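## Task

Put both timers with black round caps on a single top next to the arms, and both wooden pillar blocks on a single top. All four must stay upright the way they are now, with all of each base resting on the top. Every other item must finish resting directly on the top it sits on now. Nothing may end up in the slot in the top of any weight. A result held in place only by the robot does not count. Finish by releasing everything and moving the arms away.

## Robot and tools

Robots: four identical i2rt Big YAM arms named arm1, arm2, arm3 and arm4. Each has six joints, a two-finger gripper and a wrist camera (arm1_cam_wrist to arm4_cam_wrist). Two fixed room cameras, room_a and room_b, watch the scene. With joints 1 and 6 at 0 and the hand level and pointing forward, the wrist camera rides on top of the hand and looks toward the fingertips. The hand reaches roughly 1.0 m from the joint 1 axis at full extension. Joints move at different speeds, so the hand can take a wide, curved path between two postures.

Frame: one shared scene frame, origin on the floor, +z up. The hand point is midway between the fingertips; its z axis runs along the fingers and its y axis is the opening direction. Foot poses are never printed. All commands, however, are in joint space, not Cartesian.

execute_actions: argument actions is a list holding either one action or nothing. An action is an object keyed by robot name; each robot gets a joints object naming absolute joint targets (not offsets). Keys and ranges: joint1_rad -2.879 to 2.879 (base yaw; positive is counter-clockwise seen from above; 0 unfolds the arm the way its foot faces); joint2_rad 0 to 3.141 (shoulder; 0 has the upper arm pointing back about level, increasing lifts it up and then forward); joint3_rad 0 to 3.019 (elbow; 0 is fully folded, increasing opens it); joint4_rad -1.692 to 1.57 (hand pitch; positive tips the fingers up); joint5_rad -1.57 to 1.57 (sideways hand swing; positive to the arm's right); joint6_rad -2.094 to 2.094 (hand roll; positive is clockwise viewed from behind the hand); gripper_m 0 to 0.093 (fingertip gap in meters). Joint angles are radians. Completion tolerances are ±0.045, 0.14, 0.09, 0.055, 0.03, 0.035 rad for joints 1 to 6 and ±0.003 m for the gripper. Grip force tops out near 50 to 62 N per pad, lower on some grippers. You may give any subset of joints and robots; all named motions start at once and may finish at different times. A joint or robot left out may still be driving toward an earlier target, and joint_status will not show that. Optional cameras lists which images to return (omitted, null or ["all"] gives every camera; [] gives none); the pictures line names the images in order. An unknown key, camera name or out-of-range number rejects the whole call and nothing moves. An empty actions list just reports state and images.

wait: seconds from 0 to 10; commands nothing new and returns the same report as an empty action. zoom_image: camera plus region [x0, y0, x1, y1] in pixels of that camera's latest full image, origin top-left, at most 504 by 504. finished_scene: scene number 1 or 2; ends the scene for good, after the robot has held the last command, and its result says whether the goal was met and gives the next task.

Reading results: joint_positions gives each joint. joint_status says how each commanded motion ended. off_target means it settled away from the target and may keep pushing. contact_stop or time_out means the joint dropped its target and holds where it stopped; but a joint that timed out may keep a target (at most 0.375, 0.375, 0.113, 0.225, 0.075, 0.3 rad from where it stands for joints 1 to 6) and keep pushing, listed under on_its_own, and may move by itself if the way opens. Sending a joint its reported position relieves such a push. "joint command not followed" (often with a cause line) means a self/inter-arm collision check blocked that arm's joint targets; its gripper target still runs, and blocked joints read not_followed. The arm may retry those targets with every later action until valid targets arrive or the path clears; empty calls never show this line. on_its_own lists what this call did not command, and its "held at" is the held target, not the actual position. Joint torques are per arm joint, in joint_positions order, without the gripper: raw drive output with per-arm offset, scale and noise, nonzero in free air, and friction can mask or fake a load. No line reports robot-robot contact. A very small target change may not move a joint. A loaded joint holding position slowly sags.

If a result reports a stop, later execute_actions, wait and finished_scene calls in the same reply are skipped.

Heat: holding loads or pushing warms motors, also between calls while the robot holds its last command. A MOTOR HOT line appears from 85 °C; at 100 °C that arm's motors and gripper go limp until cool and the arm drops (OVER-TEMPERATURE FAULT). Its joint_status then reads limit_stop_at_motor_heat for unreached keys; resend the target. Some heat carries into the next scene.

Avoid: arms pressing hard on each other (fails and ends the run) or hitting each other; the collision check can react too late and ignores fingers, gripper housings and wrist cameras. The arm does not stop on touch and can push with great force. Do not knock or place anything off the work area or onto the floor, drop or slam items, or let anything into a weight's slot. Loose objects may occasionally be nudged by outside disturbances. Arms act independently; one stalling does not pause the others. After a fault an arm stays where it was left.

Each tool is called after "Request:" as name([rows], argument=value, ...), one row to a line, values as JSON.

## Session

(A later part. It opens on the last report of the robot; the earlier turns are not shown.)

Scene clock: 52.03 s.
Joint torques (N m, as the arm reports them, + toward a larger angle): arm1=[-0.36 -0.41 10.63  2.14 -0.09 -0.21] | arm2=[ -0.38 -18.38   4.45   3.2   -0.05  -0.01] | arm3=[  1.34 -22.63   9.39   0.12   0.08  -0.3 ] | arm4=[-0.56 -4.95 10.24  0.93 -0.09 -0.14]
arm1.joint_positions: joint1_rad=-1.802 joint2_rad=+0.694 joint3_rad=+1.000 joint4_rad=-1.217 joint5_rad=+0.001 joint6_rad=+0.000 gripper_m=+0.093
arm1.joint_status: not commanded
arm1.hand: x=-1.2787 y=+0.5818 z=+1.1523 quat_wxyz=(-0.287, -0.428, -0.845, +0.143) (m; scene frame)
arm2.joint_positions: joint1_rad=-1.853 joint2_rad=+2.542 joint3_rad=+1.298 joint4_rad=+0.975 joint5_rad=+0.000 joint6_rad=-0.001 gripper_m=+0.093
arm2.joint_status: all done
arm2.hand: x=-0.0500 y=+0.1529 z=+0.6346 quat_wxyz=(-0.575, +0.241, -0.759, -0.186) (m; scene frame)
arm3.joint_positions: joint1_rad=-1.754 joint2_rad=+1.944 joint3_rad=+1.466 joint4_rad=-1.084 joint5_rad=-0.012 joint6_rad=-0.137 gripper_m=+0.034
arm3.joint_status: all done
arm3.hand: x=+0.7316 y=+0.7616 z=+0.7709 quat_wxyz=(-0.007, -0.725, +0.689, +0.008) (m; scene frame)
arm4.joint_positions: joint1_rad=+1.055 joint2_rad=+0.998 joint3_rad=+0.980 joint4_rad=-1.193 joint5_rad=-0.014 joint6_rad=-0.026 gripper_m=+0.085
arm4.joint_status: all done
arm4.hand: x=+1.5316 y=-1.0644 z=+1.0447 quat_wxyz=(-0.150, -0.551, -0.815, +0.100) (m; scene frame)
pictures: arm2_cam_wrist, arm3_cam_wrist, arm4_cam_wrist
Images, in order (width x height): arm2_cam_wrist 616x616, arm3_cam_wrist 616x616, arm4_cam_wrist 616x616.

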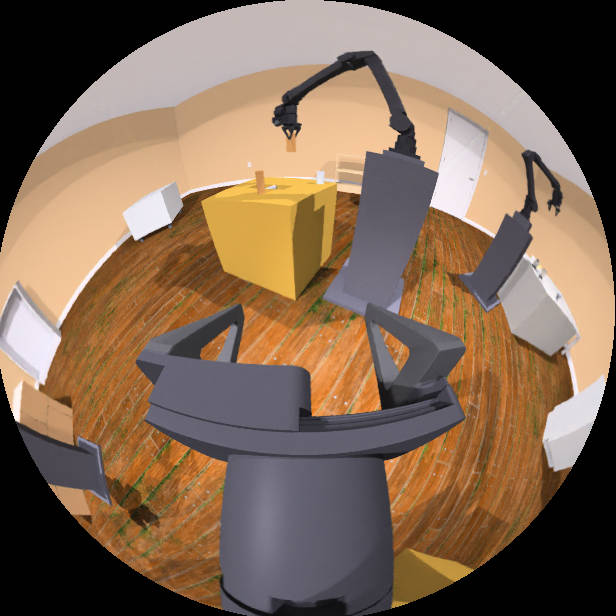

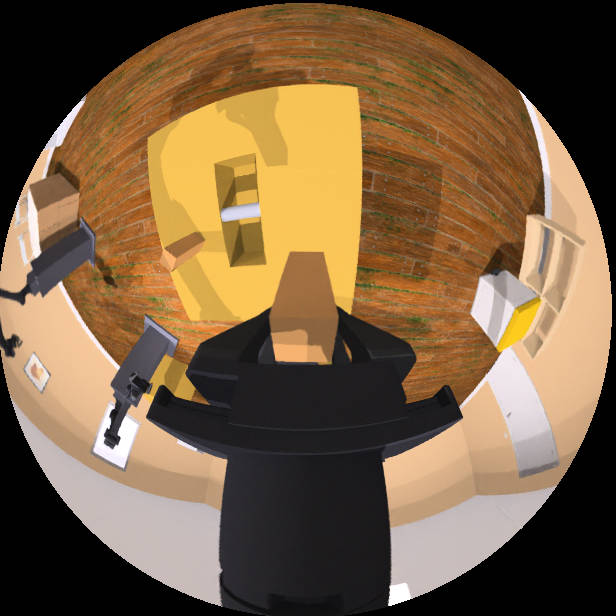

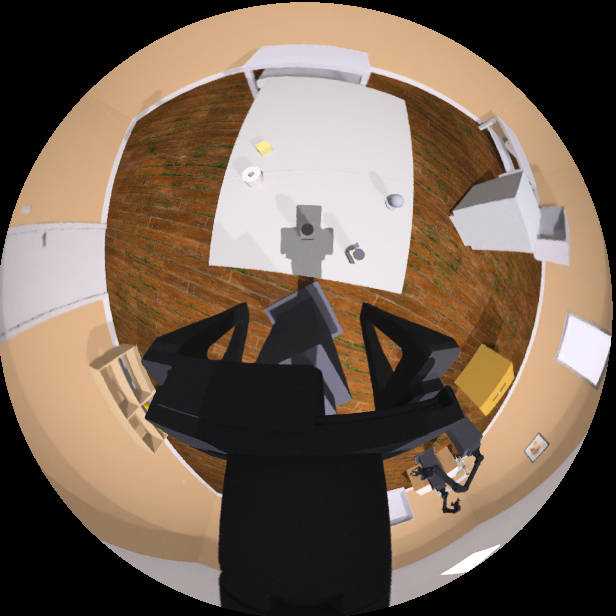

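Request:
execute_actions([
  {"arm3":{"joints":{"joint2_rad":2.215,"joint4_rad":-0.775}}},
], cameras=["arm2_cam_wrist","arm3_cam_wrist"])

Request:
zoom_image(camera="arm2_cam_wrist", region=[240, 130, 340, 220])

Request:
zoom_image(camera="arm3_cam_wrist", region=[250, 200, 370, 300])

Scene clock: 54.00 s.
Joint torques (N m, as the arm reports them, + toward a larger angle): arm1=[ 0.28 -0.62 10.72  2.22 -0.12 -0.19] | arm2=[ -0.43 -18.12   4.42   3.21  -0.05  -0.01] | arm3=[  1.13 -23.89   8.53   0.72   0.08  -0.29] | arm4=[-0.54 -4.9  10.26  0.92 -0.09 -0.14]
arm1.joint_positions: joint1_rad=-1.802 joint2_rad=+0.694 joint3_rad=+1.000 joint4_rad=-1.217 joint5_rad=+0.001 joint6_rad=+0.000 gripper_m=+0.093
arm1.joint_status: not commanded
arm1.hand: x=-1.2787 y=+0.5818 z=+1.1523 quat_wxyz=(-0.287, -0.428, -0.845, +0.143) (m; scene frame)
arm2.joint_positions: joint1_rad=-1.853 joint2_rad=+2.542 joint3_rad=+1.298 joint4_rad=+0.975 joint5_rad=+0.000 joint6_rad=-0.001 gripper_m=+0.093
arm2.joint_status: not commanded
arm2.hand: x=-0.0500 y=+0.1529 z=+0.6346 quat_wxyz=(-0.575, +0.241, -0.759, -0.186) (m; scene frame)
arm3.joint_positions: joint1_rad=-1.754 joint2_rad=+2.235 joint3_rad=+1.457 joint4_rad=-0.787 joint5_rad=-0.012 joint6_rad=-0.137 gripper_m=+0.034
arm3.joint_status: all done
arm3.hand: x=+0.7316 y=+0.7782 z=+0.6074 quat_wxyz=(-0.008, -0.725, +0.688, +0.007) (m; scene frame)
arm4.joint_positions: joint1_rad=+1.055 joint2_rad=+0.998 joint3_rad=+0.980 joint4_rad=-1.193 joint5_rad=-0.014 joint6_rad=-0.026 gripper_m=+0.085
arm4.joint_status: not commanded
arm4.hand: x=+1.5316 y=-1.0644 z=+1.0447 quat_wxyz=(-0.150, -0.551, -0.815, +0.100) (m; scene frame)
pictures: arm2_cam_wrist, arm3_cam_wrist
Images, in order (width x height): arm2_cam_wrist 616x616, arm3_cam_wrist 616x616.

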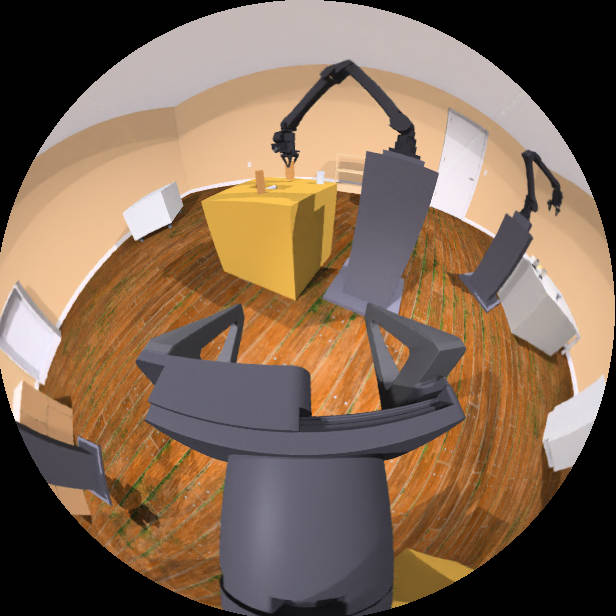

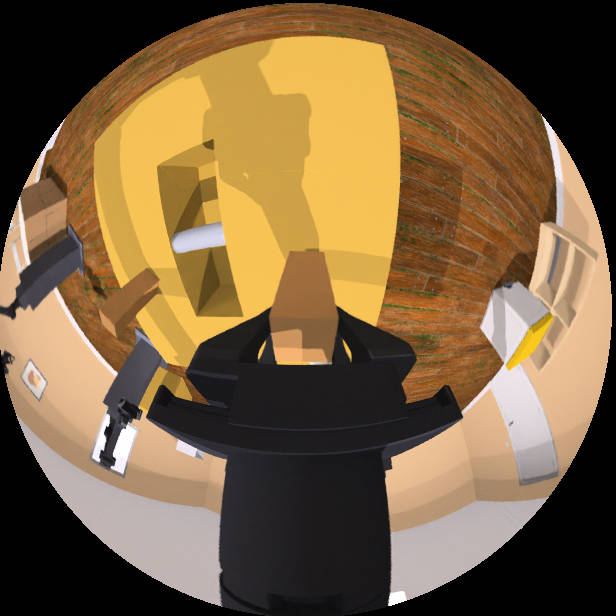

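Region (240, 130, 340, 220) of arm2_cam_wrist's 616x616 image, scaled by 5.040, with more detail than that image has; it fills the top 454 rows of this view, and the rest is white.

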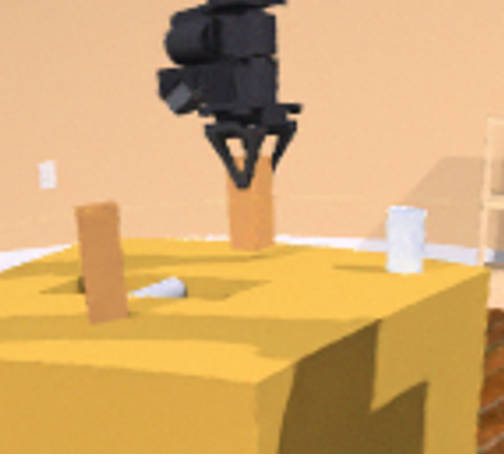

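Region (250, 200, 370, 300) of arm3_cam_wrist's 616x616 image, scaled by 4.200, with more detail than that image has.

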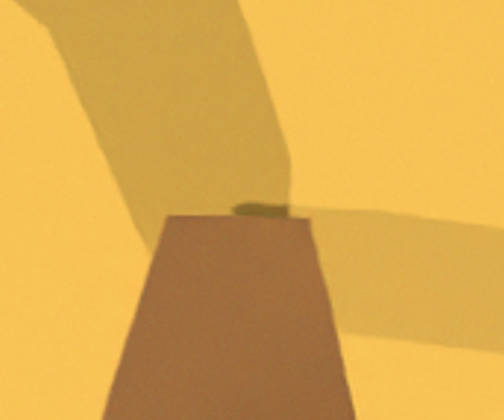

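Request:
execute_actions([
  {"arm3":{"joints":{"joint2_rad":2.283,"joint4_rad":-0.742}}},
], cameras=["arm3_cam_wrist"])

Request:
zoom_image(camera="arm3_cam_wrist", region=[250, 200, 370, 300])

Scene clock: 55.20 s.
Joint torques (N m, as the arm reports them, + toward a larger angle): arm1=[-0.42 -0.32 10.78  2.16 -0.1  -0.18] | arm2=[ -0.4  -18.01   4.42   3.22  -0.04  -0.01] | arm3=[  1.1  -20.37   8.13   0.6    0.08  -0.28] | arm4=[-0.51 -4.92 10.26  0.92 -0.09 -0.14]
arm1.joint_positions: joint1_rad=-1.802 joint2_rad=+0.694 joint3_rad=+1.000 joint4_rad=-1.217 joint5_rad=+0.001 joint6_rad=+0.000 gripper_m=+0.093
arm1.joint_status: not commanded
arm1.hand: x=-1.2787 y=+0.5818 z=+1.1523 quat_wxyz=(-0.287, -0.428, -0.845, +0.143) (m; scene frame)
arm2.joint_positions: joint1_rad=-1.853 joint2_rad=+2.542 joint3_rad=+1.298 joint4_rad=+0.975 joint5_rad=+0.000 joint6_rad=-0.001 gripper_m=+0.093
arm2.joint_status: not commanded
arm2.hand: x=-0.0500 y=+0.1529 z=+0.6346 quat_wxyz=(-0.575, +0.241, -0.759, -0.186) (m; scene frame)
arm3.joint_positions: joint1_rad=-1.754 joint2_rad=+2.261 joint3_rad=+1.460 joint4_rad=-0.753 joint5_rad=-0.012 joint6_rad=-0.137 gripper_m=+0.034
arm3.joint_status: all done
arm3.hand: x=+0.7317 y=+0.7805 z=+0.5931 quat_wxyz=(-0.004, -0.725, +0.688, +0.010) (m; scene frame)
arm4.joint_positions: joint1_rad=+1.055 joint2_rad=+0.998 joint3_rad=+0.980 joint4_rad=-1.193 joint5_rad=-0.014 joint6_rad=-0.026 gripper_m=+0.085
arm4.joint_status: not commanded
arm4.hand: x=+1.5316 y=-1.0644 z=+1.0447 quat_wxyz=(-0.150, -0.551, -0.815, +0.100) (m; scene frame)
pictures: arm3_cam_wrist
Images, in order (width x height): arm3_cam_wrist 616x616.

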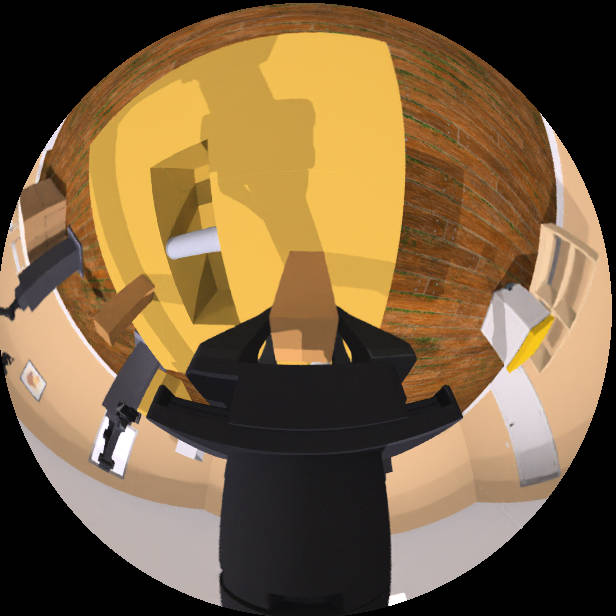

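Region (250, 200, 370, 300) of arm3_cam_wrist's 616x616 image, scaled by 4.200, with more detail than that image has.

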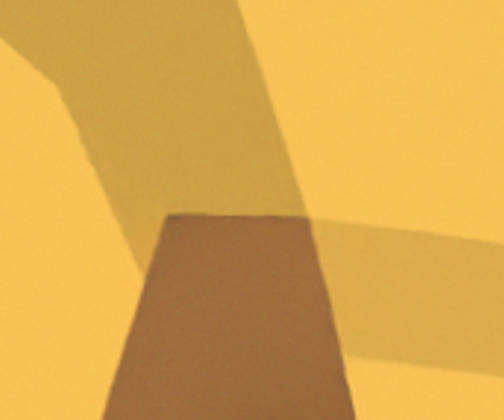

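Request:
execute_actions([
  {"arm3":{"joints":{"joint2_rad":2.26,"gripper_m":0.085}}},
], cameras=[])

Request:
execute_actions([
  {"arm3":{"joints":{"joint2_rad":1.7,"joint4_rad":-1.0}},"arm2":{"joints":{"joint2_rad":2.0}}},
], cameras=["arm3_cam_wrist","room_a","room_b"])

Scene clock: 56.63 s.
Joint torques (N m, as the arm reports them, + toward a larger angle): arm1=[-0.25 -0.2  10.53  2.08 -0.08 -0.19] | arm2=[ -0.48 -18.1    4.41   3.22  -0.04  -0.01] | arm3=[  1.2  -23.16   8.2    0.67   0.08  -0.28] | arm4=[-0.56 -4.88 10.26  0.92 -0.09 -0.14]
arm1.joint_positions: joint1_rad=-1.802 joint2_rad=+0.694 joint3_rad=+1.000 joint4_rad=-1.217 joint5_rad=+0.001 joint6_rad=+0.000 gripper_m=+0.093
arm1.joint_status: not commanded
arm1.hand: x=-1.2787 y=+0.5818 z=+1.1523 quat_wxyz=(-0.287, -0.428, -0.845, +0.143) (m; scene frame)
arm2.joint_positions: joint1_rad=-1.853 joint2_rad=+2.542 joint3_rad=+1.298 joint4_rad=+0.975 joint5_rad=+0.000 joint6_rad=-0.001 gripper_m=+0.093
arm2.joint_status: not commanded
arm2.hand: x=-0.0500 y=+0.1529 z=+0.6346 quat_wxyz=(-0.575, +0.241, -0.759, -0.186) (m; scene frame)
arm3.joint_positions: joint1_rad=-1.754 joint2_rad=+2.261 joint3_rad=+1.460 joint4_rad=-0.753 joint5_rad=-0.012 joint6_rad=-0.137 gripper_m=+0.085
arm3.joint_status: all done
arm3.hand: x=+0.7317 y=+0.7805 z=+0.5931 quat_wxyz=(-0.004, -0.725, +0.688, +0.010) (m; scene frame)
arm4.joint_positions: joint1_rad=+1.055 joint2_rad=+0.998 joint3_rad=+0.980 joint4_rad=-1.193 joint5_rad=-0.014 joint6_rad=-0.026 gripper_m=+0.085
arm4.joint_status: not commanded
arm4.hand: x=+1.5316 y=-1.0644 z=+1.0447 quat_wxyz=(-0.150, -0.551, -0.815, +0.100) (m; scene frame)
pictures: none
No camera images: the call's "cameras" was empty. Leave "cameras" out to get every camera's image.

Scene clock: 58.10 s.
Joint torques (N m, as the arm reports them, + toward a larger angle): arm1=[-0.87 -0.22 10.7   2.21 -0.13 -0.18] | arm2=[ -0.5  -16.04   8.69   2.14  -0.04  -0.01] | arm3=[  1.08 -16.7   10.39   0.3    0.08  -0.28] | arm4=[-0.56 -4.91 10.26  0.92 -0.09 -0.14]
arm1.joint_positions: joint1_rad=-1.802 joint2_rad=+0.694 joint3_rad=+1.000 joint4_rad=-1.217 joint5_rad=+0.001 joint6_rad=+0.000 gripper_m=+0.093
arm1.joint_status: not commanded
arm1.hand: x=-1.2787 y=+0.5818 z=+1.1523 quat_wxyz=(-0.287, -0.428, -0.845, +0.143) (m; scene frame)
arm2.joint_positions: joint1_rad=-1.853 joint2_rad=+1.996 joint3_rad=+1.290 joint4_rad=+0.995 joint5_rad=+0.000 joint6_rad=-0.001 gripper_m=+0.093
arm2.joint_status: all done
arm2.hand: x=-0.0195 y=+0.1709 z=+1.0429 quat_wxyz=(-0.762, +0.180, -0.572, -0.245) (m; scene frame)
arm3.joint_positions: joint1_rad=-1.754 joint2_rad=+1.688 joint3_rad=+1.471 joint4_rad=-0.988 joint5_rad=-0.012 joint6_rad=-0.137 gripper_m=+0.085
arm3.joint_status: all done
arm3.hand: x=+0.7356 y=+0.7932 z=+0.9207 quat_wxyz=(+0.132, -0.714, +0.677, +0.118) (m; scene frame)
arm4.joint_positions: joint1_rad=+1.055 joint2_rad=+0.998 joint3_rad=+0.980 joint4_rad=-1.193 joint5_rad=-0.014 joint6_rad=-0.026 gripper_m=+0.085
arm4.joint_status: not commanded
arm4.hand: x=+1.5316 y=-1.0644 z=+1.0447 quat_wxyz=(-0.150, -0.551, -0.815, +0.100) (m; scene frame)
pictures: arm3_cam_wrist, room_a, room_b
Images, in order (width x height): arm3_cam_wrist 616x616, room_a 896x504, room_b 896x504.

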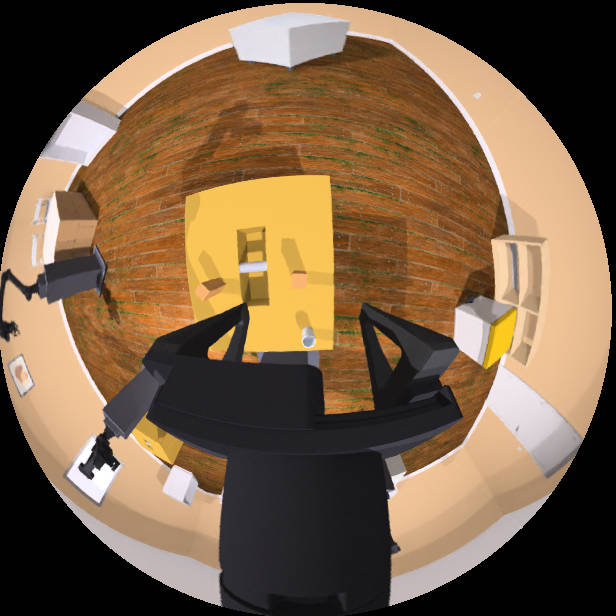

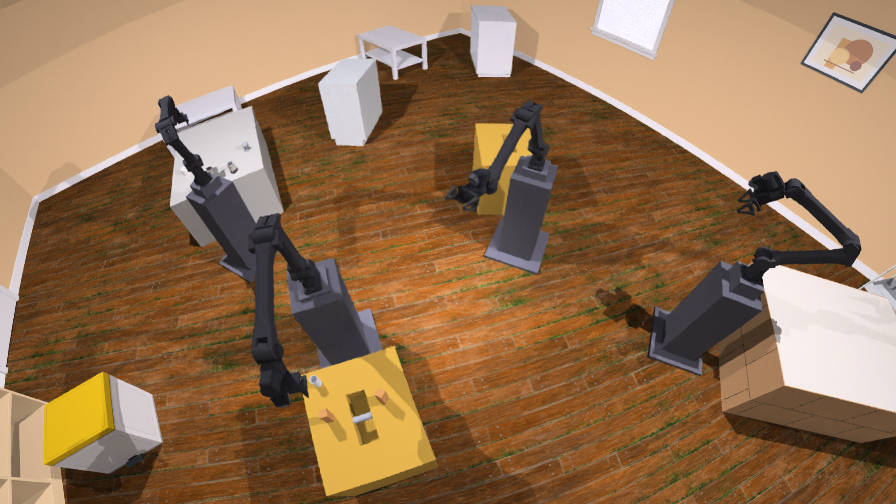

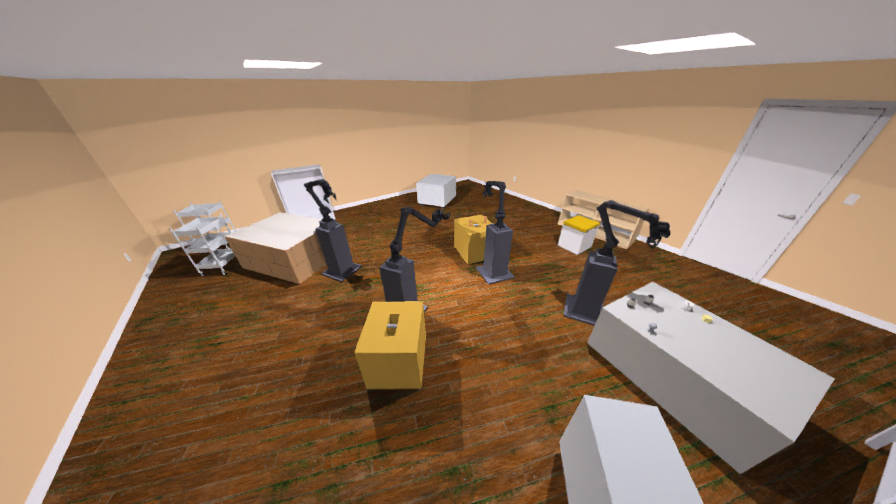

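Request:
finished_scene(scene=2)

The scene is finished: the task was done.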